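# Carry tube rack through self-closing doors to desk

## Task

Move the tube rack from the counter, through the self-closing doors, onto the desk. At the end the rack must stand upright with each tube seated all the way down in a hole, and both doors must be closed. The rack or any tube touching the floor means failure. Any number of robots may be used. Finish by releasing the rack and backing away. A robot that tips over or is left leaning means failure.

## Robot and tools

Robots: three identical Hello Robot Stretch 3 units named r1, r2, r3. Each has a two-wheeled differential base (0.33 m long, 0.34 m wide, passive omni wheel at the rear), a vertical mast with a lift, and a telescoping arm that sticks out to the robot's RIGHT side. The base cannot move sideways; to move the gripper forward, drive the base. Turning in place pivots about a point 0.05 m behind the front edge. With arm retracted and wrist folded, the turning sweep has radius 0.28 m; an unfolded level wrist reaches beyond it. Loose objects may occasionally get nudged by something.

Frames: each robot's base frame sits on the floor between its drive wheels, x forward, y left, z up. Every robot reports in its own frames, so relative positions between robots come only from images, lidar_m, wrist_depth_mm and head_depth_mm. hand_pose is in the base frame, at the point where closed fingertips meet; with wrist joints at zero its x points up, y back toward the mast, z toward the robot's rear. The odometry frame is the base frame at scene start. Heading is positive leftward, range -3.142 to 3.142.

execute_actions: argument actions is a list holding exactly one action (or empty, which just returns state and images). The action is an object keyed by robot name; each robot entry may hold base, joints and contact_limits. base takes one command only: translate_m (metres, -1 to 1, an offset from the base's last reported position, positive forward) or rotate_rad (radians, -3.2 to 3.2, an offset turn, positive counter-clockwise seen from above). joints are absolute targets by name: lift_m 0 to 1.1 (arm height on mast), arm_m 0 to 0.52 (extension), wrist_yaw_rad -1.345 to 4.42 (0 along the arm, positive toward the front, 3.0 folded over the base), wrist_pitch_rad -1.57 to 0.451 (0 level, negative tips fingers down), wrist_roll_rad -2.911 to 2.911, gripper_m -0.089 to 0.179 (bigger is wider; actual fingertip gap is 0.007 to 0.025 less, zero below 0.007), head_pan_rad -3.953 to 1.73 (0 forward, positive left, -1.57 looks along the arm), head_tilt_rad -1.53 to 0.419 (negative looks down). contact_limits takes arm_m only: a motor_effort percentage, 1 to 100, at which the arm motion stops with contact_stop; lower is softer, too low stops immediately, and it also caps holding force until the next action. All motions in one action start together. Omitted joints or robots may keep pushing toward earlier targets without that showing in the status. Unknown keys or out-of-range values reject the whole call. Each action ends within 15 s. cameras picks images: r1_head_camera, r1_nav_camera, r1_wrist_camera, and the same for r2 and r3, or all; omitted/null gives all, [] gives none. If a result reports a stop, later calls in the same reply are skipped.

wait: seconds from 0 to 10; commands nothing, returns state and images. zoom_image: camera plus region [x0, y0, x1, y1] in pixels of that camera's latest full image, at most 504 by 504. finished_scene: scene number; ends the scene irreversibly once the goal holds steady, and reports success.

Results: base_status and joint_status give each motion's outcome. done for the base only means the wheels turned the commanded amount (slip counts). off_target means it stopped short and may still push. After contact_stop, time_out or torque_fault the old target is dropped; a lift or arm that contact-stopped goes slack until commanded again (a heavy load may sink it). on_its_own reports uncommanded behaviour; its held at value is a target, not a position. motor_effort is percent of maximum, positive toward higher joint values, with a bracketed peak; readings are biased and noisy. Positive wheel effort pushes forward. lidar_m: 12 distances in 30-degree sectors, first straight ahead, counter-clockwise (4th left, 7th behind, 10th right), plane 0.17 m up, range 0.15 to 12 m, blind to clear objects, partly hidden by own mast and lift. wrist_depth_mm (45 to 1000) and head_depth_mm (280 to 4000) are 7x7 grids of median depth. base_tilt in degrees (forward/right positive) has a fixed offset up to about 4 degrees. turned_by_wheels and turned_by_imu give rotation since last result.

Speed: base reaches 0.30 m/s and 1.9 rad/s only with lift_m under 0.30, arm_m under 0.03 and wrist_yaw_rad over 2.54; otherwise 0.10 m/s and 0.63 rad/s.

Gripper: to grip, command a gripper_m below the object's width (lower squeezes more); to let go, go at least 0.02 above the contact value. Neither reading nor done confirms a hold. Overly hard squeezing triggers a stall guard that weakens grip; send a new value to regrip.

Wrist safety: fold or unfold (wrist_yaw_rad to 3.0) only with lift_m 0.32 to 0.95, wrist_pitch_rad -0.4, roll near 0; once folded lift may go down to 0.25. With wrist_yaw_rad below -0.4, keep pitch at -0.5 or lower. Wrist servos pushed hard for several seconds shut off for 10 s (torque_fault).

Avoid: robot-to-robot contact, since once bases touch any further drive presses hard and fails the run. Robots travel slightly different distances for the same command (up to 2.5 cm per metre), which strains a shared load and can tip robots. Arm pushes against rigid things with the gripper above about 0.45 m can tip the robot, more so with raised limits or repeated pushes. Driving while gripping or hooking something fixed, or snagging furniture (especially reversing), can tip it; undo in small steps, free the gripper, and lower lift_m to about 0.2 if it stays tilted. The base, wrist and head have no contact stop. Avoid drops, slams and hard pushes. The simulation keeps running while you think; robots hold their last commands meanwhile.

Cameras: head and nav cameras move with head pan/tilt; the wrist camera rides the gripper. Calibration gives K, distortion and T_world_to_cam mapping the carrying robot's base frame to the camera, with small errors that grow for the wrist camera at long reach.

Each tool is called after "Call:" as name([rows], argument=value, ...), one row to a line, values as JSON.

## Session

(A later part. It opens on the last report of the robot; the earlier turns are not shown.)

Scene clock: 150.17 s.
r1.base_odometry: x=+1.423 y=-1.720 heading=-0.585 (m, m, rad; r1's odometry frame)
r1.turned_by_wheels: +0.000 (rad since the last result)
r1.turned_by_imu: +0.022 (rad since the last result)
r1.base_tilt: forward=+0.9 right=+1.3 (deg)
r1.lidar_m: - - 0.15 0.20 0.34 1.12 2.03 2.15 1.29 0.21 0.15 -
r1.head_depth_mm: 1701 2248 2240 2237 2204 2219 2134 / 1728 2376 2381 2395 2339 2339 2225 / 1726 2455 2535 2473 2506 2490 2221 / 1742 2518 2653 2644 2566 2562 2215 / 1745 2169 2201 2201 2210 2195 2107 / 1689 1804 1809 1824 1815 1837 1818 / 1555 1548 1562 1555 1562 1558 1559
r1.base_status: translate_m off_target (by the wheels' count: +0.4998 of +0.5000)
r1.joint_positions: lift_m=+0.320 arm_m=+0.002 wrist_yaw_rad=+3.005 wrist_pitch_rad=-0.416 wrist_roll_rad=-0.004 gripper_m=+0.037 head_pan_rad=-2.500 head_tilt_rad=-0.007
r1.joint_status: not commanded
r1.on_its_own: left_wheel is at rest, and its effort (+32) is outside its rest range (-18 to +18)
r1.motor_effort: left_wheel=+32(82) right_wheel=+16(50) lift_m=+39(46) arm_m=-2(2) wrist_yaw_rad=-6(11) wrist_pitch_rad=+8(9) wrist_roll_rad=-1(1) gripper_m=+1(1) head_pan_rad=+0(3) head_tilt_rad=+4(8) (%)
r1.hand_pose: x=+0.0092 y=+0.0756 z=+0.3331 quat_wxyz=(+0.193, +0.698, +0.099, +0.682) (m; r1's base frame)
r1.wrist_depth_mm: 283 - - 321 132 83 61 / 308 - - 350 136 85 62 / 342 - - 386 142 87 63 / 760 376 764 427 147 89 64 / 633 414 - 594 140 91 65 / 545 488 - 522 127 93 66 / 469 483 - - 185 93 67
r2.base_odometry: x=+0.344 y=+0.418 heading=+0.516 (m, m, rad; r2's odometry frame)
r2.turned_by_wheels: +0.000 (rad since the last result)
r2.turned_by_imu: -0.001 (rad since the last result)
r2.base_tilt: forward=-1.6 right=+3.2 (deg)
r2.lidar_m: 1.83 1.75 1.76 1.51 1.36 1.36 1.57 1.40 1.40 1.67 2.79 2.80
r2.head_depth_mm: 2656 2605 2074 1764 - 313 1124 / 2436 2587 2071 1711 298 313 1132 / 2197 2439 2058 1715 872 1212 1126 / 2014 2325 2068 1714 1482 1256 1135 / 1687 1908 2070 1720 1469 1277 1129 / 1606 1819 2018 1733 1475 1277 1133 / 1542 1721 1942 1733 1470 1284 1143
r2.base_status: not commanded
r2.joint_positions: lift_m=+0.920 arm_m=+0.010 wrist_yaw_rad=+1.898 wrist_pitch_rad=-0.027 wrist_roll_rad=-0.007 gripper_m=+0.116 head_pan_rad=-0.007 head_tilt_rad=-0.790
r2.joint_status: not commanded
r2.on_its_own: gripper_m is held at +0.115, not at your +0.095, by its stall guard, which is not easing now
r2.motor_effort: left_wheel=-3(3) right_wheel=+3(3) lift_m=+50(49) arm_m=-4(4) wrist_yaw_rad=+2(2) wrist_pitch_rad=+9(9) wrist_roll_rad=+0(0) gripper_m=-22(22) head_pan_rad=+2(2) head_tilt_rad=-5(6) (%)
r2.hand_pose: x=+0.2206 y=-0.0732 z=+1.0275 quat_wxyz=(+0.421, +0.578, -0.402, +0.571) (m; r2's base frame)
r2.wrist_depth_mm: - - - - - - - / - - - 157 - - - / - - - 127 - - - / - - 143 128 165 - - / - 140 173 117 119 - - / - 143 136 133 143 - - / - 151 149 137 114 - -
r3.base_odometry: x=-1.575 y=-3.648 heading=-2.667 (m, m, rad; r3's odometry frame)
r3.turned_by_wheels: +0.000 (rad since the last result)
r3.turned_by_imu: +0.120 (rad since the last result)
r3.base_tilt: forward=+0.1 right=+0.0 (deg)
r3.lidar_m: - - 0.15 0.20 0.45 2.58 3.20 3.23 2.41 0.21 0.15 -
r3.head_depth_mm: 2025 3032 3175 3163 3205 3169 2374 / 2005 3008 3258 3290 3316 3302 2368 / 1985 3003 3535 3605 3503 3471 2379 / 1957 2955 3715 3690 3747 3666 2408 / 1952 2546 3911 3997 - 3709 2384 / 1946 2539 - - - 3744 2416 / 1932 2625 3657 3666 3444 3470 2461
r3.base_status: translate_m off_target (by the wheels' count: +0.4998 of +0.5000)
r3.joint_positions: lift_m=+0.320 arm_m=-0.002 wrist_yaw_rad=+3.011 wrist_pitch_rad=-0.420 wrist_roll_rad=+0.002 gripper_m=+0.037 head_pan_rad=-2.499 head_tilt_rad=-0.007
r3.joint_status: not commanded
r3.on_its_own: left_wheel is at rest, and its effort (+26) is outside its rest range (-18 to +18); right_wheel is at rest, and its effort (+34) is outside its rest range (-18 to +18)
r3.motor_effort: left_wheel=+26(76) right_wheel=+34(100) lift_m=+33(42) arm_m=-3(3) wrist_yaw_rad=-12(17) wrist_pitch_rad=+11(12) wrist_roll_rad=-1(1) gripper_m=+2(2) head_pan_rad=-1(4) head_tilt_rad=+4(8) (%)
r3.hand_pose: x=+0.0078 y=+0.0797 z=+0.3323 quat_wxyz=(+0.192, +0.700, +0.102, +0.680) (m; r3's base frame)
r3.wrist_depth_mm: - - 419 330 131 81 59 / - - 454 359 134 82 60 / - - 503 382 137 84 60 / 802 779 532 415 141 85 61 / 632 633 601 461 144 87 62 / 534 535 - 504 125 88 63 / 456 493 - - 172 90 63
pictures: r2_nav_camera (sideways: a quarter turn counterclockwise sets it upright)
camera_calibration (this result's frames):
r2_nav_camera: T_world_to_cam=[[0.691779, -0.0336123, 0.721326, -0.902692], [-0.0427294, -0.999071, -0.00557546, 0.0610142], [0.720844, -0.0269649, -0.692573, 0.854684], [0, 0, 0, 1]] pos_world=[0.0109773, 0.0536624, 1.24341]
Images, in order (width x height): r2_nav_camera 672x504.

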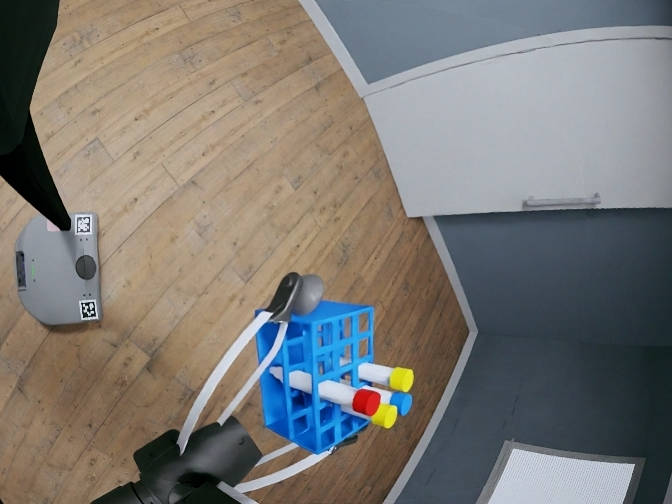

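Opened. Repeat.

Call:
execute_actions([
  {"r1":{"base":{"rotate_rad":-0.4}},"r3":{"base":{"rotate_rad":-0.4}}},
], cameras=[])

Call:
execute_actions([
  {"r1":{"base":{"translate_m":1.0}},"r3":{"base":{"translate_m":1.0}}},
], cameras=["r2_nav_camera","r1_nav_camera"])

Scene clock: 152.40 s.
r1.base_odometry: x=+1.422 y=-1.720 heading=-0.983 (m, m, rad; r1's odometry frame)
r1.turned_by_wheels: -0.398 (rad since the last result)
r1.turned_by_imu: -0.197 (rad since the last result)
r1.base_tilt: forward=+0.9 right=+1.4 (deg)
r1.lidar_m: - - 0.15 0.19 0.34 1.01 1.49 2.26 1.49 0.55 0.15 -
r1.head_depth_mm: 1709 2251 2172 2140 2136 2132 2106 / 1732 2302 2239 2256 2243 2216 2173 / 1714 2386 2340 2314 2317 2293 2233 / 1722 2414 2436 2406 2409 2359 2221 / 1725 2509 2534 2510 2488 2466 2213 / 1750 2399 2554 2554 2557 2485 2206 / 1746 2010 2013 2017 2035 2048 1973
r1.base_status: rotate_rad off_target (by the wheels' count: -0.3982 of -0.4000)
r1.joint_positions: lift_m=+0.320 arm_m=+0.002 wrist_yaw_rad=+3.002 wrist_pitch_rad=-0.416 wrist_roll_rad=-0.004 gripper_m=+0.037 head_pan_rad=-2.500 head_tilt_rad=-0.007
r1.joint_status: not commanded
r1.on_its_own: left_wheel is at rest, and its effort (+59) is outside its rest range (-18 to +18)
r1.motor_effort: left_wheel=+59(59) right_wheel=-1(11) lift_m=+39(40) arm_m=-1(1) wrist_yaw_rad=-2(5) wrist_pitch_rad=+8(8) wrist_roll_rad=-1(1) gripper_m=+0(1) head_pan_rad=+1(0) head_tilt_rad=+5(4) (%)
r1.hand_pose: x=+0.0101 y=+0.0754 z=+0.3331 quat_wxyz=(+0.194, +0.699, +0.098, +0.682) (m; r1's base frame)
r1.wrist_depth_mm: 258 - - 246 151 109 85 / 274 - - 269 159 113 88 / 296 - - 294 168 117 90 / 318 339 782 326 177 122 93 / 352 373 - 421 178 127 96 / 513 414 - 456 170 132 99 / 475 444 - - 232 135 102
r2.base_odometry: x=+0.344 y=+0.418 heading=+0.516 (m, m, rad; r2's odometry frame)
r2.turned_by_wheels: +0.000 (rad since the last result)
r2.turned_by_imu: +0.000 (rad since the last result)
r2.base_tilt: forward=-1.6 right=+3.2 (deg)
r2.lidar_m: 1.83 1.75 1.76 1.51 1.36 1.36 1.57 1.40 1.40 1.67 2.79 2.81
r2.head_depth_mm: 2697 2585 2064 1753 - 313 1129 / 2441 2605 2064 1713 298 313 1127 / 2193 2457 2088 1724 876 1205 1139 / 2011 2311 2099 1705 1500 1253 1130 / 1708 1920 2062 1726 1481 1282 1135 / 1606 1823 2002 1745 1476 1279 1138 / 1529 1726 1942 1734 1469 1280 1143
r2.base_status: not commanded
r2.joint_positions: lift_m=+0.920 arm_m=+0.010 wrist_yaw_rad=+1.898 wrist_pitch_rad=-0.027 wrist_roll_rad=-0.007 gripper_m=+0.116 head_pan_rad=-0.007 head_tilt_rad=-0.790
r2.joint_status: not commanded
r2.on_its_own: gripper_m is held at +0.115, not at your +0.095, by its stall guard, which is not easing now
r2.motor_effort: left_wheel=-3(3) right_wheel=+3(3) lift_m=+49(49) arm_m=-4(4) wrist_yaw_rad=+2(2) wrist_pitch_rad=+9(9) wrist_roll_rad=+0(0) gripper_m=-22(22) head_pan_rad=+3(3) head_tilt_rad=-5(5) (%)
r2.hand_pose: x=+0.2206 y=-0.0732 z=+1.0275 quat_wxyz=(+0.421, +0.578, -0.402, +0.571) (m; r2's base frame)
r2.wrist_depth_mm: - - - - - - - / - - - 156 - - - / - - - 127 - - - / - - 143 128 165 - - / - 141 173 117 118 - - / - 142 136 133 144 - - / - 152 149 137 114 - -
r3.base_odometry: x=-1.574 y=-3.648 heading=-3.065 (m, m, rad; r3's odometry frame)
r3.turned_by_wheels: -0.398 (rad since the last result)
r3.turned_by_imu: -0.179 (rad since the last result)
r3.base_tilt: forward=+0.1 right=+0.1 (deg)
r3.lidar_m: - - 0.15 0.19 0.42 2.27 3.17 3.16 3.05 0.58 0.15 -
r3.head_depth_mm: 1995 2998 3053 3040 3053 3087 2361 / 1987 3052 3183 3196 3229 3200 2349 / 1979 2968 3282 3309 3298 3273 2388 / 1972 2986 3384 3420 3408 3440 2422 / 1935 2895 3533 3568 3560 3515 2440 / 1931 2912 3700 3710 3769 3670 2448 / 1926 2858 3764 3812 3870 3792 2458
r3.base_status: rotate_rad off_target (by the wheels' count: -0.3984 of -0.4000)
r3.joint_positions: lift_m=+0.320 arm_m=-0.002 wrist_yaw_rad=+3.003 wrist_pitch_rad=-0.419 wrist_roll_rad=+0.002 gripper_m=+0.037 head_pan_rad=-2.499 head_tilt_rad=-0.007
r3.joint_status: not commanded
r3.on_its_own: left_wheel is at rest, and its effort (+48) is outside its rest range (-18 to +18)
r3.motor_effort: left_wheel=+48(52) right_wheel=+0(23) lift_m=+33(33) arm_m=-3(3) wrist_yaw_rad=-3(13) wrist_pitch_rad=+10(10) wrist_roll_rad=-1(1) gripper_m=+0(3) head_pan_rad=-1(1) head_tilt_rad=+4(4) (%)
r3.hand_pose: x=+0.0098 y=+0.0795 z=+0.3324 quat_wxyz=(+0.195, +0.701, +0.099, +0.679) (m; r3's base frame)
r3.wrist_depth_mm: - - 422 246 145 104 81 / - - 455 265 152 107 83 / - - 510 289 160 111 85 / 791 792 554 316 168 115 87 / 638 641 602 347 169 118 89 / 536 544 - 374 162 123 92 / 460 479 - 306 218 127 94
pictures: none
No camera images: the call's "cameras" was empty. Leave "cameras" out to get every camera's image.

Scene clock: 163.47 s.
r1.base_odometry: x=+1.978 y=-2.552 heading=-0.983 (m, m, rad; r1's odometry frame)
r1.turned_by_wheels: +0.001 (rad since the last result)
r1.turned_by_imu: +0.130 (rad since the last result)
r1.base_tilt: forward=+1.0 right=+1.4 (deg)
r1.lidar_m: - - 0.15 0.20 1.15 1.22 2.06 2.15 1.19 0.21 0.15 -
r1.head_depth_mm: 1718 2276 2209 2157 2157 2147 2122 / 1730 2339 2319 2302 2314 2309 2226 / 1718 2426 2458 2451 2448 2442 2227 / 1732 2528 2565 2555 2565 2515 2207 / 1736 2175 2198 2183 2203 2206 2103 / 1662 1779 1772 1776 1778 1780 1782 / 1470 1469 1483 1485 1492 1493 1495
r1.base_status: translate_m off_target (by the wheels' count: +0.9997 of +1.0000)
r1.joint_positions: lift_m=+0.320 arm_m=+0.002 wrist_yaw_rad=+3.005 wrist_pitch_rad=-0.416 wrist_roll_rad=-0.004 gripper_m=+0.037 head_pan_rad=-2.501 head_tilt_rad=-0.008
r1.joint_status: not commanded
r1.on_its_own: left_wheel is at rest, and its effort (+41) is outside its rest range (-18 to +18)
r1.motor_effort: left_wheel=+41(84) right_wheel=+18(52) lift_m=+41(48) arm_m=-2(4) wrist_yaw_rad=-5(10) wrist_pitch_rad=+8(9) wrist_roll_rad=-2(2) gripper_m=+0(1) head_pan_rad=+1(1) head_tilt_rad=+4(5) (%)
r1.hand_pose: x=+0.0095 y=+0.0755 z=+0.3330 quat_wxyz=(+0.193, +0.699, +0.099, +0.682) (m; r1's base frame)
r1.wrist_depth_mm: 370 - - 318 132 83 61 / 407 - - 346 136 85 62 / 871 - - 382 141 87 63 / 745 488 763 425 147 89 64 / 634 542 - 593 140 91 65 / 534 539 - 523 127 93 66 / 465 487 - - 184 93 67
r2.base_odometry: x=+0.344 y=+0.418 heading=+0.516 (m, m, rad; r2's odometry frame)
r2.turned_by_wheels: +0.000 (rad since the last result)
r2.turned_by_imu: -0.001 (rad since the last result)
r2.base_tilt: forward=-1.6 right=+3.2 (deg)
r2.lidar_m: 1.79 1.76 1.76 1.51 1.35 1.36 1.57 1.40 1.40 1.67 2.80 2.80
r2.head_depth_mm: 2660 2604 2083 1749 - 312 1132 / 2384 2578 2086 1708 299 313 1136 / 2174 2470 2068 1731 872 1207 1129 / 2008 2309 2091 1728 1495 1249 1137 / 1634 1862 2005 1711 1463 1282 1140 / 1570 1779 1981 1721 1475 1276 1135 / 1511 1700 1927 1743 1469 1287 1139
r2.base_status: not commanded
r2.joint_positions: lift_m=+0.920 arm_m=+0.010 wrist_yaw_rad=+1.898 wrist_pitch_rad=-0.027 wrist_roll_rad=-0.007 gripper_m=+0.116 head_pan_rad=-0.007 head_tilt_rad=-0.790
r2.joint_status: not commanded
r2.on_its_own: gripper_m is held at +0.115, not at your +0.095, by its stall guard, which is not easing now
r2.motor_effort: left_wheel=-3(3) right_wheel=+4(3) lift_m=+49(49) arm_m=-4(4) wrist_yaw_rad=+2(2) wrist_pitch_rad=+9(9) wrist_roll_rad=+0(0) gripper_m=-22(22) head_pan_rad=+3(2) head_tilt_rad=-5(5) (%)
r2.hand_pose: x=+0.2206 y=-0.0732 z=+1.0275 quat_wxyz=(+0.421, +0.578, -0.402, +0.571) (m; r2's base frame)
r2.wrist_depth_mm: - - - - - - - / - - - 157 - - - / - - - 127 - - - / - - 143 128 165 - - / - 141 173 117 118 - - / - 143 136 134 143 - - / - 151 148 138 114 - -
r3.base_odometry: x=-2.571 y=-3.725 heading=-3.065 (m, m, rad; r3's odometry frame)
r3.turned_by_wheels: +0.001 (rad since the last result)
r3.turned_by_imu: +0.104 (rad since the last result)
r3.base_tilt: forward=+0.1 right=+0.0 (deg)
r3.lidar_m: - - 0.15 0.20 0.53 2.54 3.22 3.23 2.95 0.21 0.15 -
r3.head_depth_mm: 2006 3022 3175 3132 3176 3182 2355 / 1997 3005 3324 3328 3351 3342 2356 / 1973 3000 3445 3493 3471 3381 2407 / 1969 2976 3663 3605 3611 3583 2385 / 1942 2932 3797 3849 3817 3719 2439 / 1928 2521 - - - 3812 2446 / 1910 2521 3974 3775 3732 3609 2439
r3.base_status: translate_m off_target (by the wheels' count: +0.9997 of +1.0000)
r3.joint_positions: lift_m=+0.320 arm_m=-0.002 wrist_yaw_rad=+3.010 wrist_pitch_rad=-0.420 wrist_roll_rad=+0.002 gripper_m=+0.037 head_pan_rad=-2.498 head_tilt_rad=-0.007
r3.joint_status: not commanded
r3.on_its_own: left_wheel is at rest, and its effort (+35) is outside its rest range (-18 to +18); right_wheel is at rest, and its effort (+34) is outside its rest range (-18 to +18)
r3.motor_effort: left_wheel=+35(74) right_wheel=+34(100) lift_m=+32(39) arm_m=-2(4) wrist_yaw_rad=-11(19) wrist_pitch_rad=+10(13) wrist_roll_rad=-1(1) gripper_m=+3(3) head_pan_rad=-1(2) head_tilt_rad=+4(5) (%)
r3.hand_pose: x=+0.0082 y=+0.0797 z=+0.3323 quat_wxyz=(+0.193, +0.700, +0.101, +0.680) (m; r3's base frame)
r3.wrist_depth_mm: - - 980 328 130 81 59 / - - - 351 133 82 59 / - - - 376 137 83 60 / 778 793 764 411 140 85 61 / 634 640 675 449 143 86 62 / 534 535 - 492 124 88 62 / 460 490 - - 172 89 63
pictures: r1_nav_camera (sideways: a quarter turn counterclockwise sets it upright), r2_nav_camera (sideways: a quarter turn counterclockwise sets it upright)
camera_calibration (this result's frames):
r1_nav_camera: T_world_to_cam=[[0.0685662, -0.0267289, 0.997288, -1.25969], [-0.634606, 0.770158, 0.0642723, -0.0262846], [-0.769788, -0.637292, 0.0358445, -0.0880175], [0, 0, 0, 1]] pos_world=[0.00193676, -0.0695196, 1.26111]
r2_nav_camera: T_world_to_cam=[[0.691779, -0.0336123, 0.721326, -0.902692], [-0.0427295, -0.999071, -0.00557545, 0.0610142], [0.720844, -0.0269649, -0.692573, 0.854684], [0, 0, 0, 1]] pos_world=[0.0109773, 0.0536624, 1.24341]
Images, in order (width x height): r1_nav_camera 672x504, r2_nav_camera 672x504.

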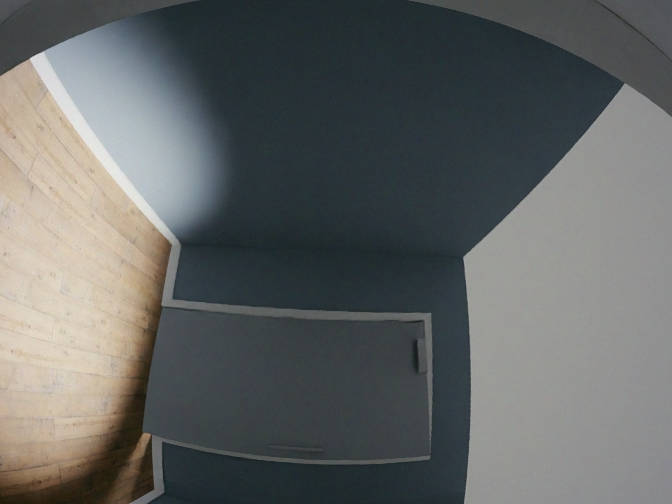

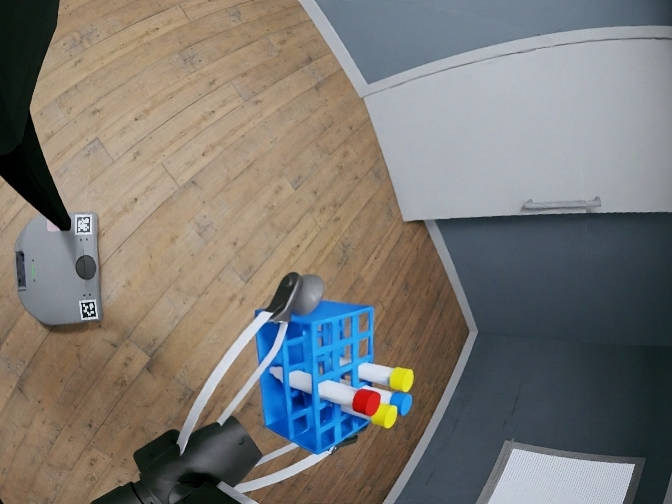

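Call:
execute_actions([
  {"r1":{"base":{"rotate_rad":-1.0}},"r3":{"base":{"rotate_rad":-1.0}}},
], cameras=[])

Call:
execute_actions([
  {"r1":{"base":{"translate_m":0.5}},"r3":{"base":{"translate_m":0.5}}},
], cameras=["r2_nav_camera","r1_nav_camera"])

Scene clock: 167.07 s.
r1.base_odometry: x=+1.978 y=-2.551 heading=-1.981 (m, m, rad; r1's odometry frame)
r1.turned_by_wheels: -0.998 (rad since the last result)
r1.turned_by_imu: -0.388 (rad since the last result)
r1.base_tilt: forward=+1.0 right=+1.3 (deg)
r1.lidar_m: 0.15 - 0.15 0.18 0.41 0.42 1.28 2.17 1.80 1.16 0.37 0.16
r1.head_depth_mm: 1730 2322 2342 2327 2299 2297 2211 / 1720 2350 2294 2306 2307 2298 2128 / 1722 2338 2195 2170 2177 2162 2126 / 1726 2309 2208 2224 2192 2184 2155 / 1741 2333 2227 2231 2239 2208 2195 / 1739 2290 2275 2296 2275 2262 2235 / 1748 2307 2311 2276 2265 2264 2193
r1.base_status: rotate_rad off_target (by the wheels' count: -0.9984 of -1.0000)
r1.joint_positions: lift_m=+0.320 arm_m=+0.002 wrist_yaw_rad=+3.002 wrist_pitch_rad=-0.416 wrist_roll_rad=-0.004 gripper_m=+0.037 head_pan_rad=-2.501 head_tilt_rad=-0.008
r1.joint_status: not commanded
r1.on_its_own: left_wheel is at rest, and its effort (+55) is outside its rest range (-18 to +18)
r1.motor_effort: left_wheel=+55(61) right_wheel=+3(13) lift_m=+41(41) arm_m=-2(2) wrist_yaw_rad=-1(6) wrist_pitch_rad=+8(8) wrist_roll_rad=-1(1) gripper_m=+0(0) head_pan_rad=+1(1) head_tilt_rad=+4(5) (%)
r1.hand_pose: x=+0.0101 y=+0.0754 z=+0.3331 quat_wxyz=(+0.194, +0.699, +0.098, +0.682) (m; r1's base frame)
r1.wrist_depth_mm: 328 - 341 224 167 133 111 / 348 - 388 243 177 139 115 / 368 - 426 267 190 147 120 / 381 437 482 295 204 155 125 / 404 472 - 357 212 164 131 / 442 507 - 385 211 175 138 / 470 479 - - 274 183 145
r2.base_odometry: x=+0.344 y=+0.418 heading=+0.516 (m, m, rad; r2's odometry frame)
r2.turned_by_wheels: +0.000 (rad since the last result)
r2.turned_by_imu: +0.000 (rad since the last result)
r2.base_tilt: forward=-1.6 right=+3.2 (deg)
r2.lidar_m: 1.83 1.76 1.76 1.51 1.36 1.36 1.57 1.40 1.40 1.67 2.80 2.80
r2.head_depth_mm: 2666 2609 2065 1753 - 313 1123 / 2410 2625 2079 1726 299 313 1133 / 2205 2406 2075 1719 874 1206 1127 / 2017 2273 2089 1716 1503 1247 1129 / 1684 1936 2094 1726 1469 1281 1137 / 1590 1810 1991 1733 1472 1273 1137 / 1525 1736 1939 1740 1479 1284 1137
r2.base_status: not commanded
r2.joint_positions: lift_m=+0.920 arm_m=+0.010 wrist_yaw_rad=+1.898 wrist_pitch_rad=-0.027 wrist_roll_rad=-0.007 gripper_m=+0.116 head_pan_rad=-0.007 head_tilt_rad=-0.790
r2.joint_status: not commanded
r2.on_its_own: gripper_m is held at +0.115, not at your +0.095, by its stall guard, which is not easing now
r2.motor_effort: left_wheel=-2(3) right_wheel=+3(4) lift_m=+49(49) arm_m=-4(4) wrist_yaw_rad=+2(2) wrist_pitch_rad=+9(9) wrist_roll_rad=+0(0) gripper_m=-21(21) head_pan_rad=+3(3) head_tilt_rad=-5(5) (%)
r2.hand_pose: x=+0.2206 y=-0.0732 z=+1.0275 quat_wxyz=(+0.421, +0.578, -0.402, +0.571) (m; r2's base frame)
r2.wrist_depth_mm: - - - - - - - / - - - 156 - - - / - - - 127 - - - / - - 144 127 165 - - / - 140 173 117 118 - - / - 143 136 133 143 - - / - 151 149 137 114 - -
r3.base_odometry: x=-2.571 y=-3.725 heading=+2.220 (m, m, rad; r3's odometry frame)
r3.turned_by_wheels: -0.998 (rad since the last result)
r3.turned_by_imu: -0.447 (rad since the last result)
r3.base_tilt: forward=+0.1 right=+0.1 (deg)
r3.lidar_m: 0.15 - 0.15 0.18 0.50 2.09 2.63 3.15 3.19 2.90 0.42 0.17
r3.head_depth_mm: 2016 3042 3247 3192 3223 3253 2330 / 1986 3074 3232 3232 3211 3185 2351 / 1977 2983 3201 3165 3260 3208 2395 / 1975 2957 3272 3224 3197 3187 2371 / 1948 2914 3216 3194 3135 3141 2410 / 1935 2894 3209 3138 3174 3137 2444 / 1918 2835 3184 3200 3130 3217 2448
r3.base_status: rotate_rad off_target (by the wheels' count: -0.9984 of -1.0000)
r3.joint_positions: lift_m=+0.320 arm_m=-0.002 wrist_yaw_rad=+3.003 wrist_pitch_rad=-0.419 wrist_roll_rad=+0.002 gripper_m=+0.037 head_pan_rad=-2.498 head_tilt_rad=-0.007
r3.joint_status: not commanded
r3.on_its_own: left_wheel is at rest, and its effort (+49) is outside its rest range (-18 to +18)
r3.motor_effort: left_wheel=+49(51) right_wheel=+3(23) lift_m=+33(33) arm_m=-3(2) wrist_yaw_rad=-3(10) wrist_pitch_rad=+10(11) wrist_roll_rad=-1(1) gripper_m=+0(3) head_pan_rad=-1(1) head_tilt_rad=+4(4) (%)
r3.hand_pose: x=+0.0098 y=+0.0795 z=+0.3324 quat_wxyz=(+0.195, +0.701, +0.099, +0.679) (m; r3's base frame)
r3.wrist_depth_mm: 373 - 335 220 163 130 109 / 394 - 368 238 174 137 113 / 421 - 409 258 185 144 118 / 456 497 464 287 198 152 123 / 592 543 522 318 206 160 128 / 533 540 - 348 207 170 134 / 459 479 - 334 269 178 141
pictures: none
No camera images: the call's "cameras" was empty. Leave "cameras" out to get every camera's image.

Scene clock: 182.07 s.
r1.base_odometry: x=+1.779 y=-3.010 heading=-1.980 (m, m, rad; r1's odometry frame)
r1.turned_by_wheels: +0.001 (rad since the last result)
r1.turned_by_imu: +0.487 (rad since the last result)
r1.base_tilt: forward=+1.0 right=+1.3 (deg)
r1.lidar_m: - - 0.15 0.20 0.48 1.34 2.29 1.76 1.10 0.21 0.15 -
r1.head_depth_mm: 1713 2240 2227 2230 2214 2191 2125 / 1724 2350 2352 2371 2357 2316 2215 / 1734 2464 2481 2479 2491 2448 2227 / 1728 2188 2188 2170 2191 2195 2108 / 1663 1755 1776 1776 1779 1760 1785 / 1476 1483 1491 1495 1490 1495 1502 / 1264 1283 1279 1287 1280 1295 1291
r1.base_status: translate_m off_target (by the wheels' count: +0.4997 of +0.5000)
r1.joint_positions: lift_m=+0.320 arm_m=+0.002 wrist_yaw_rad=+3.003 wrist_pitch_rad=-0.416 wrist_roll_rad=-0.004 gripper_m=+0.037 head_pan_rad=-2.498 head_tilt_rad=-0.008
r1.joint_status: not commanded
r1.motor_effort: left_wheel=+41(82) right_wheel=+19(45) lift_m=+40(44) arm_m=-2(2) wrist_yaw_rad=-4(7) wrist_pitch_rad=+8(9) wrist_roll_rad=-2(2) gripper_m=+1(0) head_pan_rad=+0(1) head_tilt_rad=+4(5) (%)
r1.hand_pose: x=+0.0097 y=+0.0754 z=+0.3331 quat_wxyz=(+0.194, +0.699, +0.099, +0.682) (m; r1's base frame)
r1.wrist_depth_mm: 847 - - 312 131 83 61 / 911 - - 343 135 84 61 / 957 - 717 375 140 86 63 / 784 751 622 419 145 88 64 / 642 639 - 591 139 90 65 / 542 537 - 518 126 93 66 / 468 487 - - 184 92 67
r2.base_odometry: x=+0.344 y=+0.418 heading=+0.516 (m, m, rad; r2's odometry frame)
r2.turned_by_wheels: +0.000 (rad since the last result)
r2.turned_by_imu: -0.001 (rad since the last result)
r2.base_tilt: forward=-1.6 right=+3.2 (deg)
r2.lidar_m: 1.85 1.75 1.75 1.51 1.35 1.36 1.57 1.40 1.40 1.67 2.80 2.80
r2.head_depth_mm: 2645 2625 2072 1752 - 312 1127 / 2392 2580 2085 1714 298 313 1130 / 2183 2457 2062 1699 874 1208 1120 / 2015 2338 2095 1707 1496 1263 1135 / 1729 1980 2063 1729 1468 1278 1128 / 1627 1827 2021 1715 1471 1288 1137 / 1561 1737 1952 1728 1480 1292 1142
r2.base_status: not commanded
r2.joint_positions: lift_m=+0.920 arm_m=+0.010 wrist_yaw_rad=+1.898 wrist_pitch_rad=-0.027 wrist_roll_rad=-0.007 gripper_m=+0.116 head_pan_rad=-0.007 head_tilt_rad=-0.790
r2.joint_status: not commanded
r2.on_its_own: gripper_m is held at +0.115, not at your +0.095, by its stall guard, which is not easing now
r2.motor_effort: left_wheel=-3(3) right_wheel=+3(3) lift_m=+49(49) arm_m=-4(4) wrist_yaw_rad=+2(3) wrist_pitch_rad=+9(9) wrist_roll_rad=+0(0) gripper_m=-22(23) head_pan_rad=+3(3) head_tilt_rad=-5(5) (%)
r2.hand_pose: x=+0.2206 y=-0.0732 z=+1.0275 quat_wxyz=(+0.421, +0.578, -0.402, +0.571) (m; r2's base frame)
r2.wrist_depth_mm: - - - - - - - / - - - 157 - - - / - - - 127 - - - / - - 143 128 165 - - / - 140 173 117 118 - - / - 143 135 133 143 - - / - 151 148 137 114 - -
r3.base_odometry: x=-2.873 y=-3.327 heading=+2.220 (m, m, rad; r3's odometry frame)
r3.turned_by_wheels: +0.000 (rad since the last result)
r3.turned_by_imu: +0.578 (rad since the last result)
r3.base_tilt: forward=+0.0 right=+0.1 (deg)
r3.lidar_m: - - 0.15 0.20 2.18 2.84 3.16 3.23 2.26 0.21 0.15 -
r3.head_depth_mm: 2055 3069 3140 3191 3152 3170 2344 / 1965 3056 3376 3391 3396 3352 2375 / 1918 2941 3595 3584 3533 3451 2420 / 1978 2929 3769 3830 3818 3649 2391 / 1938 2595 - - - 3794 2412 / 1926 2569 3788 3739 3779 3252 2413 / 1922 2657 3356 3326 3279 3273 2476
r3.base_status: translate_m off_target (by the wheels' count: +0.4997 of +0.5000)
r3.joint_positions: lift_m=+0.320 arm_m=-0.002 wrist_yaw_rad=+3.009 wrist_pitch_rad=-0.420 wrist_roll_rad=+0.002 gripper_m=+0.037 head_pan_rad=-2.498 head_tilt_rad=-0.007
r3.joint_status: not commanded
r3.motor_effort: left_wheel=+32(68) right_wheel=+36(95) lift_m=+30(38) arm_m=-3(4) wrist_yaw_rad=-9(14) wrist_pitch_rad=+11(13) wrist_roll_rad=-1(1) gripper_m=+2(3) head_pan_rad=+0(0) head_tilt_rad=+4(5) (%)
r3.hand_pose: x=+0.0084 y=+0.0796 z=+0.3323 quat_wxyz=(+0.193, +0.700, +0.101, +0.680) (m; r3's base frame)
r3.wrist_depth_mm: - - 545 323 129 80 59 / - - 595 350 132 82 59 / - - 647 373 136 83 60 / 793 790 717 402 140 85 61 / 633 639 675 452 143 86 61 / 535 531 - 488 124 88 62 / 458 489 - - 171 89 63
pictures: r1_nav_camera (sideways: a quarter turn counterclockwise sets it upright), r2_nav_camera (sideways: a quarter turn counterclockwise sets it upright)
camera_calibration (this result's frames):
r1_nav_camera: T_world_to_cam=[[0.0681733, -0.0268957, 0.997311, -1.25971], [-0.636662, 0.768462, 0.0642444, -0.0262357], [-0.768123, -0.63933, 0.0352651, -0.0872733], [0, 0, 0, 1]] pos_world=[0.0021388, -0.0695161, 1.26109]
r2_nav_camera: T_world_to_cam=[[0.691779, -0.0336123, 0.721326, -0.902692], [-0.0427295, -0.999071, -0.00557545, 0.0610142], [0.720844, -0.0269649, -0.692573, 0.854684], [0, 0, 0, 1]] pos_world=[0.0109773, 0.0536624, 1.24341]
Images, in order (width x height): r1_nav_camera 672x504, r2_nav_camera 672x504.

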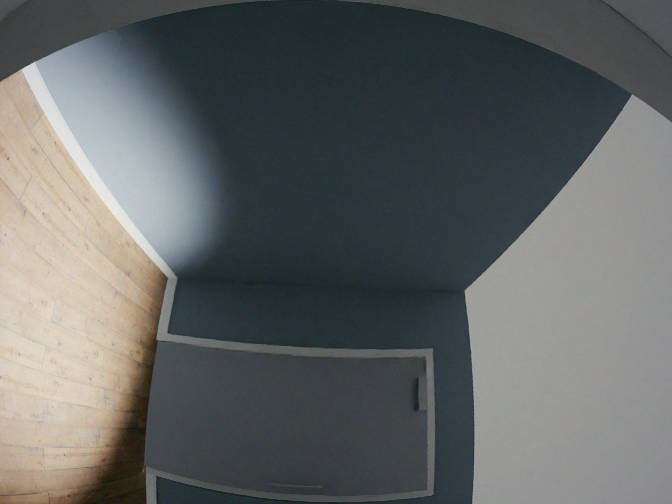

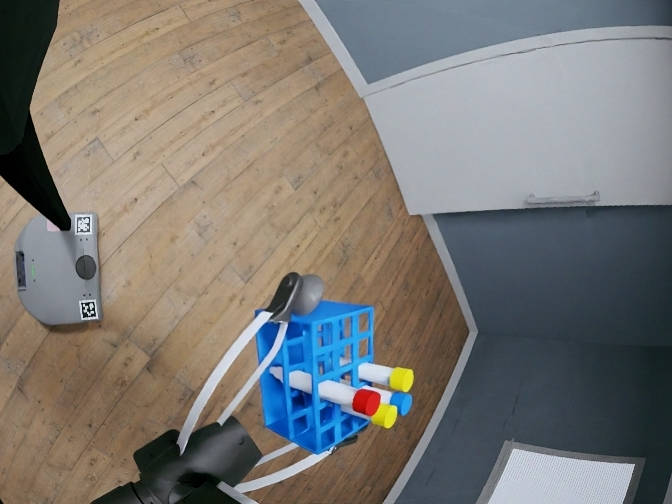

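Call:
execute_actions([
  {"r1":{"base":{"translate_m":-0.55},"joints":{"head_pan_rad":0,"head_tilt_rad":-1.0,"lift_m":0.27}},"r3":{"base":{"translate_m":-0.55},"joints":{"head_pan_rad":0,"head_tilt_rad":-1.0,"lift_m":0.27}}},
], cameras=[])

Call:
execute_actions([
  {"r1":{"base":{"rotate_rad":0.6}},"r3":{"base":{"rotate_rad":0.6}}},
], cameras=[])

Call:
execute_actions([
  {"r1":{"base":{"translate_m":0.35}},"r3":{"base":{"translate_m":0.38}}},
], cameras=[])

Call:
execute_actions([
  {"r1":{"base":{"rotate_rad":-0.55},"joints":{"lift_m":0.32}},"r3":{"base":{"rotate_rad":-0.55},"joints":{"lift_m":0.32}}},
], cameras=["r3_nav_camera","r1_nav_camera"])

Scene clock: 186.87 s.
r1.base_odometry: x=+1.998 y=-2.505 heading=-1.980 (m, m, rad; r1's odometry frame)
r1.turned_by_wheels: +0.000 (rad since the last result)
r1.turned_by_imu: +0.001 (rad since the last result)
r1.base_tilt: forward=+1.0 right=+1.4 (deg)
r1.lidar_m: 0.52 0.52 0.59 1.00 1.01 1.22 1.78 1.79 1.21 1.09 0.79 0.58
r1.head_depth_mm: 474 570 715 945 1229 1222 1093 / 464 558 695 918 1305 1218 1100 / 456 544 673 886 1277 1219 1101 / 447 532 655 851 1216 1218 1094 / 439 520 637 821 1155 1224 1102 / 431 509 622 794 1103 1220 1093 / 422 496 605 768 1051 1211 1089
r1.base_status: done
r1.joint_positions: lift_m=+0.270 arm_m=+0.002 wrist_yaw_rad=+3.001 wrist_pitch_rad=-0.416 wrist_roll_rad=-0.004 gripper_m=+0.037 head_pan_rad=-0.007 head_tilt_rad=-0.989
r1.joint_status: all done
r1.motor_effort: left_wheel=-2(30) right_wheel=+0(18) lift_m=+36(34) arm_m=-2(2) wrist_yaw_rad=-1(4) wrist_pitch_rad=+8(8) wrist_roll_rad=-1(2) gripper_m=+0(0) head_pan_rad=+4(92) head_tilt_rad=-6(91) (%)
r1.hand_pose: x=+0.0102 y=+0.0754 z=+0.2832 quat_wxyz=(+0.194, +0.699, +0.098, +0.681) (m; r1's base frame)
r1.wrist_depth_mm: 776 - 914 - 703 527 467 / 820 - - - 736 561 482 / 852 - 872 882 781 598 496 / 683 679 691 682 690 638 513 / 561 567 - 565 586 557 522 / 486 498 - 506 492 478 480 / - - - - 412 417 416
r2.base_odometry: x=+0.344 y=+0.418 heading=+0.516 (m, m, rad; r2's odometry frame)
r2.turned_by_wheels: +0.000 (rad since the last result)
r2.turned_by_imu: +0.000 (rad since the last result)
r2.base_tilt: forward=-1.6 right=+3.2 (deg)
r2.lidar_m: 1.97 1.75 1.76 1.51 1.35 1.36 1.57 1.40 1.40 1.68 2.80 2.80
r2.head_depth_mm: 2696 2599 2068 1736 - 313 1129 / 2402 2582 2065 1705 298 313 1131 / 2210 2437 2062 1724 876 1214 1133 / 2020 2295 2092 1723 1497 1255 1128 / 1866 2119 2085 1706 1469 1276 1140 / 1734 1937 2076 1737 1468 1286 1140 / 1629 1809 1983 1732 1472 1284 1139
r2.base_status: not commanded
r2.joint_positions: lift_m=+0.920 arm_m=+0.010 wrist_yaw_rad=+1.898 wrist_pitch_rad=-0.027 wrist_roll_rad=-0.007 gripper_m=+0.116 head_pan_rad=-0.007 head_tilt_rad=-0.790
r2.joint_status: not commanded
r2.on_its_own: gripper_m is held at +0.115, not at your +0.095, by its stall guard, which is not easing now
r2.motor_effort: left_wheel=-3(3) right_wheel=+3(3) lift_m=+49(50) arm_m=-4(4) wrist_yaw_rad=+2(2) wrist_pitch_rad=+9(9) wrist_roll_rad=+0(0) gripper_m=-23(22) head_pan_rad=+3(2) head_tilt_rad=-5(5) (%)
r2.hand_pose: x=+0.2206 y=-0.0732 z=+1.0275 quat_wxyz=(+0.421, +0.578, -0.402, +0.571) (m; r2's base frame)
r2.wrist_depth_mm: - - - - - - - / - - - 156 - - - / - - - 127 - - - / - - 144 128 166 - - / - 140 174 117 118 - - / - 143 136 133 144 - - / - 151 149 137 114 - -
r3.base_odometry: x=-2.541 y=-3.765 heading=+2.220 (m, m, rad; r3's odometry frame)
r3.turned_by_wheels: +0.000 (rad since the last result)
r3.turned_by_imu: +0.010 (rad since the last result)
r3.base_tilt: forward=+0.1 right=+0.0 (deg)
r3.lidar_m: 0.58 0.59 0.73 1.61 2.16 2.77 2.63 2.69 2.65 2.17 0.76 0.61
r3.head_depth_mm: 535 636 781 1018 1314 1240 1129 / 529 627 771 996 1319 1235 1115 / 524 618 756 969 1312 1237 1121 / 518 611 744 960 1317 1233 1126 / 513 602 735 938 1288 1239 1124 / 507 597 721 912 1247 1243 1117 / 501 588 712 900 1220 1243 1123
r3.base_status: done
r3.joint_positions: lift_m=+0.270 arm_m=-0.002 wrist_yaw_rad=+3.002 wrist_pitch_rad=-0.419 wrist_roll_rad=+0.002 gripper_m=+0.037 head_pan_rad=-0.007 head_tilt_rad=-0.989
r3.joint_status: all done
r3.motor_effort: left_wheel=+0(25) right_wheel=+0(35) lift_m=+28(30) arm_m=-3(3) wrist_yaw_rad=-2(10) wrist_pitch_rad=+10(11) wrist_roll_rad=-1(1) gripper_m=+0(3) head_pan_rad=+5(100) head_tilt_rad=-7(97) (%)
r3.hand_pose: x=+0.0100 y=+0.0795 z=+0.2827 quat_wxyz=(+0.195, +0.701, +0.098, +0.679) (m; r3's base frame)
r3.wrist_depth_mm: - - - - 964 628 534 / - - - - - 675 546 / 907 - 960 950 899 723 550 / 690 684 704 735 743 711 561 / 566 566 600 581 577 594 559 / 475 496 - 504 503 495 493 / - - - - 406 423 424
pictures: none
No camera images: the call's "cameras" was empty. Leave "cameras" out to get every camera's image.

Scene clock: 188.37 s.
r1.base_odometry: x=+1.998 y=-2.505 heading=-1.381 (m, m, rad; r1's odometry frame)
r1.turned_by_wheels: +0.600 (rad since the last result)
r1.turned_by_imu: +0.597 (rad since the last result)
r1.base_tilt: forward=+1.0 right=+1.4 (deg)
r1.lidar_m: 0.53 0.58 1.00 1.01 1.28 1.78 1.76 1.17 1.09 0.72 0.56 0.52
r1.head_depth_mm: 422 491 587 722 951 1191 1094 / 440 517 622 782 1052 1226 1097 / 462 546 666 847 1174 1222 1093 / 485 575 713 927 1305 1221 1107 / 508 612 767 1001 1307 1225 1101 / 526 619 727 938 1338 1224 1091 / 491 569 749 1071 1364 1220 1096
r1.base_status: done
r1.joint_positions: lift_m=+0.270 arm_m=+0.002 wrist_yaw_rad=+3.001 wrist_pitch_rad=-0.416 wrist_roll_rad=-0.004 gripper_m=+0.037 head_pan_rad=-0.007 head_tilt_rad=-0.989
r1.joint_status: not commanded
r1.motor_effort: left_wheel=-3(9) right_wheel=+1(7) lift_m=+36(36) arm_m=-2(2) wrist_yaw_rad=-1(2) wrist_pitch_rad=+8(8) wrist_roll_rad=-2(1) gripper_m=+0(0) head_pan_rad=+5(3) head_tilt_rad=-7(7) (%)
r1.hand_pose: x=+0.0102 y=+0.0754 z=+0.2832 quat_wxyz=(+0.194, +0.699, +0.098, +0.681) (m; r1's base frame)
r1.wrist_depth_mm: - - - 966 893 882 811 / - - - - - 923 775 / 885 - 882 891 877 865 731 / 684 664 700 682 685 692 657 / 569 568 - 563 582 564 554 / 481 497 - 512 492 480 479 / - - - - 417 420 417
r2.base_odometry: x=+0.344 y=+0.418 heading=+0.516 (m, m, rad; r2's odometry frame)
r2.turned_by_wheels: +0.000 (rad since the last result)
r2.turned_by_imu: +0.000 (rad since the last result)
r2.base_tilt: forward=-1.6 right=+3.2 (deg)
r2.lidar_m: 1.97 1.75 1.76 1.51 1.35 1.36 1.57 1.40 1.40 1.68 2.79 2.80
r2.head_depth_mm: 2648 2618 2075 1759 - 312 1124 / 2448 2589 2093 1714 299 313 1126 / 2187 2442 2062 1707 874 1207 1130 / 2015 2284 2102 1716 1487 1255 1132 / 1853 2129 2082 1713 1461 1274 1136 / 1739 1943 2063 1734 1468 1281 1136 / 1630 1800 1967 1735 1477 1290 1141
r2.base_status: not commanded
r2.joint_positions: lift_m=+0.920 arm_m=+0.010 wrist_yaw_rad=+1.898 wrist_pitch_rad=-0.027 wrist_roll_rad=-0.007 gripper_m=+0.116 head_pan_rad=-0.007 head_tilt_rad=-0.790
r2.joint_status: not commanded
r2.on_its_own: gripper_m is held at +0.115, not at your +0.095, by its stall guard, which is not easing now
r2.motor_effort: left_wheel=-3(3) right_wheel=+3(3) lift_m=+49(49) arm_m=-4(4) wrist_yaw_rad=+2(2) wrist_pitch_rad=+9(9) wrist_roll_rad=+0(0) gripper_m=-21(22) head_pan_rad=+3(3) head_tilt_rad=-4(6) (%)
r2.hand_pose: x=+0.2206 y=-0.0732 z=+1.0275 quat_wxyz=(+0.421, +0.578, -0.402, +0.571) (m; r2's base frame)
r2.wrist_depth_mm: - - - - - - - / - - - 156 - - - / - - - 127 - - - / - - 143 127 165 - - / - 141 173 117 118 - - / - 142 136 133 143 - - / - 151 148 137 114 - -
r3.base_odometry: x=-2.541 y=-3.765 heading=+2.820 (m, m, rad; r3's odometry frame)
r3.turned_by_wheels: +0.600 (rad since the last result)
r3.turned_by_imu: +0.592 (rad since the last result)
r3.base_tilt: forward=+0.1 right=+0.0 (deg)
r3.lidar_m: 0.60 0.74 2.10 2.19 2.72 2.63 2.75 2.65 1.86 0.69 0.60 0.58
r3.head_depth_mm: 506 582 686 833 1057 1243 1126 / 533 616 732 901 1176 1242 1121 / 561 652 784 986 1318 1226 1127 / 590 697 849 1082 1352 1236 1122 / 626 747 920 1211 1383 1239 1122 / 666 803 966 1214 1378 1239 1110 / 666 766 951 1360 1374 1245 1116
r3.base_status: done
r3.joint_positions: lift_m=+0.270 arm_m=-0.002 wrist_yaw_rad=+3.002 wrist_pitch_rad=-0.419 wrist_roll_rad=+0.002 gripper_m=+0.037 head_pan_rad=-0.007 head_tilt_rad=-0.989
r3.joint_status: not commanded
r3.motor_effort: left_wheel=-1(7) right_wheel=+3(12) lift_m=+27(29) arm_m=-3(3) wrist_yaw_rad=-2(2) wrist_pitch_rad=+10(10) wrist_roll_rad=-1(1) gripper_m=+1(0) head_pan_rad=+4(4) head_tilt_rad=-7(7) (%)
r3.hand_pose: x=+0.0100 y=+0.0795 z=+0.2827 quat_wxyz=(+0.195, +0.701, +0.098, +0.679) (m; r3's base frame)
r3.wrist_depth_mm: - - - - - - - / - - - - - - - / 890 - 959 964 956 986 954 / 688 702 724 732 720 737 752 / 571 560 597 590 592 590 597 / 471 493 - 507 492 496 498 / - - - - 406 423 425
pictures: none
No camera images: the call's "cameras" was empty. Leave "cameras" out to get every camera's image.

Scene clock: 191.40 s.
r1.base_odometry: x=+2.064 y=-2.849 heading=-1.381 (m, m, rad; r1's odometry frame)
r1.turned_by_wheels: +0.000 (rad since the last result)
r1.turned_by_imu: -0.002 (rad since the last result)
r1.base_tilt: forward=+1.1 right=+1.4 (deg)
r1.lidar_m: 0.21 0.26 0.30 0.88 1.10 2.10 1.99 1.32 0.89 0.33 0.22 0.20
r1.head_depth_mm: - - - - 319 450 824 / - - - - 343 522 1022 / - - - 300 383 620 1077 / - - - 316 434 764 1101 / - - - 330 500 940 1108 / - - 294 369 549 803 1093 / - - 308 393 485 1141 1098
r1.base_status: done
r1.joint_positions: lift_m=+0.270 arm_m=+0.002 wrist_yaw_rad=+3.001 wrist_pitch_rad=-0.416 wrist_roll_rad=-0.004 gripper_m=+0.037 head_pan_rad=-0.007 head_tilt_rad=-0.989
r1.joint_status: not commanded
r1.motor_effort: left_wheel=-2(5) right_wheel=+1(6) lift_m=+36(36) arm_m=-2(2) wrist_yaw_rad=-1(2) wrist_pitch_rad=+8(8) wrist_roll_rad=-2(1) gripper_m=+0(1) head_pan_rad=+5(4) head_tilt_rad=-6(8) (%)
r1.hand_pose: x=+0.0102 y=+0.0754 z=+0.2832 quat_wxyz=(+0.194, +0.699, +0.098, +0.681) (m; r1's base frame)
r1.wrist_depth_mm: - - 875 824 802 418 235 / - - 951 913 856 388 251 / 890 - 891 880 832 323 265 / 690 681 691 685 680 321 285 / 574 568 - 562 569 348 301 / 483 495 - 511 476 384 306 / - - - - 413 408 297
r2.base_odometry: x=+0.344 y=+0.418 heading=+0.516 (m, m, rad; r2's odometry frame)
r2.turned_by_wheels: +0.000 (rad since the last result)
r2.turned_by_imu: +0.000 (rad since the last result)
r2.base_tilt: forward=-1.6 right=+3.2 (deg)
r2.lidar_m: 1.97 1.76 1.76 1.51 1.36 1.36 1.57 1.39 1.40 1.68 2.79 2.81
r2.head_depth_mm: 2695 2645 2059 1737 - 312 1134 / 2441 2612 2088 1717 298 313 1134 / 2184 2458 2078 1715 872 1206 1133 / 2006 2320 2104 1717 1507 1252 1128 / 1861 2128 2087 1736 1466 1281 1140 / 1737 1959 2053 1736 1464 1274 1141 / 1611 1799 1978 1734 1476 1285 1136
r2.base_status: not commanded
r2.joint_positions: lift_m=+0.920 arm_m=+0.010 wrist_yaw_rad=+1.898 wrist_pitch_rad=-0.027 wrist_roll_rad=-0.007 gripper_m=+0.116 head_pan_rad=-0.007 head_tilt_rad=-0.790
r2.joint_status: not commanded
r2.on_its_own: gripper_m is held at +0.115, not at your +0.095, by its stall guard, which is not easing now
r2.motor_effort: left_wheel=-3(3) right_wheel=+3(3) lift_m=+49(49) arm_m=-4(4) wrist_yaw_rad=+2(2) wrist_pitch_rad=+9(9) wrist_roll_rad=+0(0) gripper_m=-22(23) head_pan_rad=+3(3) head_tilt_rad=-5(5) (%)
r2.hand_pose: x=+0.2206 y=-0.0732 z=+1.0275 quat_wxyz=(+0.421, +0.578, -0.402, +0.571) (m; r2's base frame)
r2.wrist_depth_mm: - - - - - - - / - - - 156 - - - / - - - 127 - - - / - - 143 128 165 - - / - 141 173 117 118 - - / - 142 136 133 143 - - / - 151 148 137 114 - -
r3.base_odometry: x=-2.901 y=-3.645 heading=+2.820 (m, m, rad; r3's odometry frame)
r3.turned_by_wheels: +0.000 (rad since the last result)
r3.turned_by_imu: +0.000 (rad since the last result)
r3.base_tilt: forward=+0.1 right=+0.0 (deg)
r3.lidar_m: 0.26 0.36 0.74 1.99 2.75 2.95 3.05 2.41 0.69 0.35 0.26 0.25
r3.head_depth_mm: - - 285 324 411 562 895 / - - 297 350 457 651 1085 / - - 306 384 512 771 1111 / - 290 331 422 583 950 1117 / - 299 359 469 676 1196 1121 / - 313 391 530 780 1158 1118 / 290 336 432 570 709 1195 1123
r3.base_status: done
r3.joint_positions: lift_m=+0.270 arm_m=-0.002 wrist_yaw_rad=+3.002 wrist_pitch_rad=-0.419 wrist_roll_rad=+0.002 gripper_m=+0.037 head_pan_rad=-0.007 head_tilt_rad=-0.989
r3.joint_status: not commanded
r3.motor_effort: left_wheel=-1(5) right_wheel=+2(13) lift_m=+28(28) arm_m=-3(4) wrist_yaw_rad=-3(2) wrist_pitch_rad=+10(10) wrist_roll_rad=-1(1) gripper_m=+1(0) head_pan_rad=+4(4) head_tilt_rad=-7(7) (%)
r3.hand_pose: x=+0.0100 y=+0.0795 z=+0.2827 quat_wxyz=(+0.195, +0.701, +0.098, +0.679) (m; r3's base frame)
r3.wrist_depth_mm: - - - - - - 413 / - - - - - 960 350 / 910 - 946 947 955 756 331 / 701 702 713 732 736 619 349 / 564 567 599 576 586 545 370 / 475 496 - 503 493 461 393 / - - - - 406 420 384
pictures: none
No camera images: the call's "cameras" was empty. Leave "cameras" out to get every camera's image.

Scene clock: 193.07 s.
r1.base_odometry: x=+2.064 y=-2.849 heading=-1.931 (m, m, rad; r1's odometry frame)
r1.turned_by_wheels: -0.550 (rad since the last result)
r1.turned_by_imu: -0.548 (rad since the last result)
r1.base_tilt: forward=+1.0 right=+1.3 (deg)
r1.lidar_m: 0.20 0.20 0.25 0.28 0.87 1.08 2.10 2.05 1.33 1.02 0.34 0.22
r1.head_depth_mm: - - - 314 442 852 1090 / - - - 308 424 788 1102 / - - - 307 408 732 1098 / - - - 301 393 685 1097 / - - - 295 379 643 1089 / - - - 292 366 607 1051 / - - - - 354 574 826
r1.base_status: done
r1.joint_positions: lift_m=+0.320 arm_m=+0.002 wrist_yaw_rad=+3.001 wrist_pitch_rad=-0.416 wrist_roll_rad=-0.004 gripper_m=+0.037 head_pan_rad=-0.007 head_tilt_rad=-0.989
r1.joint_status: all done
r1.motor_effort: left_wheel=+0(7) right_wheel=-2(6) lift_m=+44(47) arm_m=-2(2) wrist_yaw_rad=-1(1) wrist_pitch_rad=+8(8) wrist_roll_rad=-2(2) gripper_m=+1(0) head_pan_rad=+4(5) head_tilt_rad=-6(6) (%)
r1.hand_pose: x=+0.0102 y=+0.0754 z=+0.3330 quat_wxyz=(+0.194, +0.699, +0.098, +0.681) (m; r1's base frame)
r1.wrist_depth_mm: 694 - 786 408 298 255 195 / 729 - 853 444 321 261 200 / 790 - 897 482 352 270 206 / 769 760 760 534 386 280 210 / 641 641 - 590 416 288 215 / 547 544 - 518 391 300 222 / 470 486 - - 455 305 228
r2.base_odometry: x=+0.344 y=+0.418 heading=+0.516 (m, m, rad; r2's odometry frame)
r2.turned_by_wheels: +0.000 (rad since the last result)
r2.turned_by_imu: +0.000 (rad since the last result)
r2.base_tilt: forward=-1.6 right=+3.2 (deg)
r2.lidar_m: 1.97 1.75 1.76 1.51 1.35 1.36 1.57 1.39 1.40 1.68 2.80 2.81
r2.head_depth_mm: 2707 2576 2075 1741 - 312 1131 / 2392 2628 2057 1709 299 312 1123 / 2198 2433 2070 1704 874 1204 1129 / 1988 2306 2093 1721 1488 1260 1129 / 1849 2111 2080 1719 1467 1270 1130 / 1744 1949 2065 1728 1461 1293 1141 / 1618 1799 1995 1736 1474 1281 1141
r2.base_status: not commanded
r2.joint_positions: lift_m=+0.920 arm_m=+0.010 wrist_yaw_rad=+1.898 wrist_pitch_rad=-0.027 wrist_roll_rad=-0.007 gripper_m=+0.116 head_pan_rad=-0.007 head_tilt_rad=-0.790
r2.joint_status: not commanded
r2.on_its_own: gripper_m is held at +0.115, not at your +0.095, by its stall guard, which is not easing now
r2.motor_effort: left_wheel=-3(3) right_wheel=+3(4) lift_m=+49(49) arm_m=-4(4) wrist_yaw_rad=+2(1) wrist_pitch_rad=+9(9) wrist_roll_rad=+0(0) gripper_m=-23(21) head_pan_rad=+3(3) head_tilt_rad=-5(5) (%)
r2.hand_pose: x=+0.2206 y=-0.0732 z=+1.0275 quat_wxyz=(+0.421, +0.578, -0.402, +0.571) (m; r2's base frame)
r2.wrist_depth_mm: - - - - - - - / - - - 156 - - - / - - - 128 - - - / - - 143 128 165 - - / - 141 173 117 118 - - / - 142 136 133 143 - - / - 151 148 138 114 - -
r3.base_odometry: x=-2.901 y=-3.645 heading=+2.270 (m, m, rad; r3's odometry frame)
r3.turned_by_wheels: -0.550 (rad since the last result)
r3.turned_by_imu: -0.542 (rad since the last result)
r3.base_tilt: forward=+0.1 right=+0.0 (deg)
r3.lidar_m: 0.25 0.26 0.35 0.68 1.98 2.69 2.96 3.05 2.95 0.70 0.36 0.26
r3.head_depth_mm: - - 300 374 525 886 1125 / - - 303 370 518 861 1125 / - - 300 367 509 840 1119 / - - 297 363 503 819 1118 / - - 299 359 496 797 1117 / - - 298 355 489 779 1130 / - - 295 351 483 767 1092
r3.base_status: done
r3.joint_positions: lift_m=+0.320 arm_m=-0.002 wrist_yaw_rad=+3.002 wrist_pitch_rad=-0.419 wrist_roll_rad=+0.002 gripper_m=+0.037 head_pan_rad=-0.007 head_tilt_rad=-0.989
r3.joint_status: all done
r3.motor_effort: left_wheel=+2(7) right_wheel=-3(10) lift_m=+39(39) arm_m=-3(3) wrist_yaw_rad=-2(2) wrist_pitch_rad=+10(10) wrist_roll_rad=-1(1) gripper_m=+0(1) head_pan_rad=+3(4) head_tilt_rad=-7(7) (%)
r3.hand_pose: x=+0.0100 y=+0.0795 z=+0.3323 quat_wxyz=(+0.195, +0.701, +0.098, +0.679) (m; r3's base frame)
r3.wrist_depth_mm: - - - 951 388 339 247 / - - - - 415 341 251 / - - - 936 454 351 254 / 801 799 811 764 493 354 257 / 632 636 671 652 532 363 260 / 540 537 - 545 519 370 264 / 456 470 - 471 454 374 267
pictures: r1_nav_camera (sideways: a quarter turn counterclockwise sets it upright), r3_nav_camera (sideways: a quarter turn counterclockwise sets it upright)
camera_calibration (this result's frames):
r1_nav_camera: T_world_to_cam=[[0.80772, 0.0570545, 0.5868, -0.728683], [0.0734931, -0.997287, -0.00419596, 0.0585758], [0.584968, 0.0465149, -0.809721, 1.00401], [0, 0, 0, 1]] pos_world=[-0.0030493, 0.0532899, 1.24081]
r3_nav_camera: T_world_to_cam=[[0.863651, -0.045724, 0.502012, -0.609056], [-0.0169496, -0.997949, -0.061735, 0.133161], [0.503805, 0.0448086, -0.862654, 1.07205], [0, 0, 0, 1]] pos_world=[-0.0118368, 0.0570018, 1.23879]
Images, in order (width x height): r1_nav_camera 672x504, r3_nav_camera 672x504.

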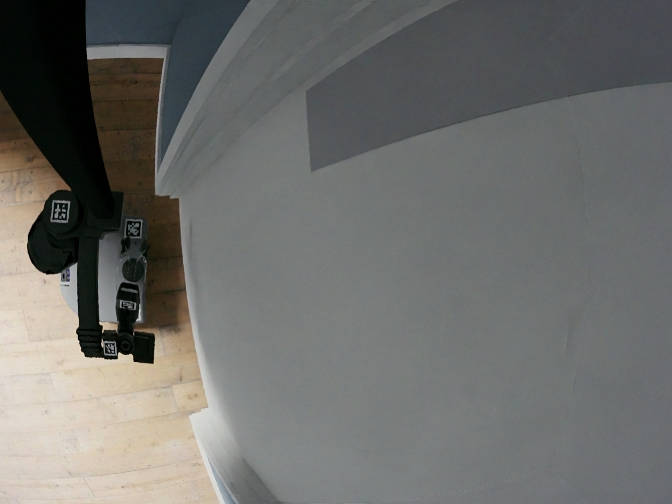

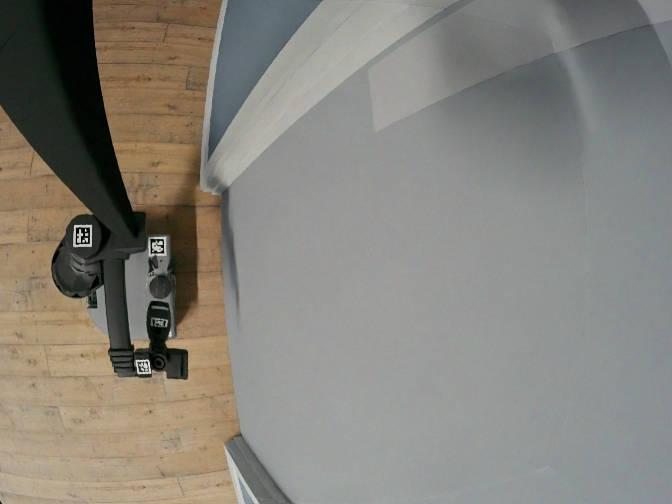

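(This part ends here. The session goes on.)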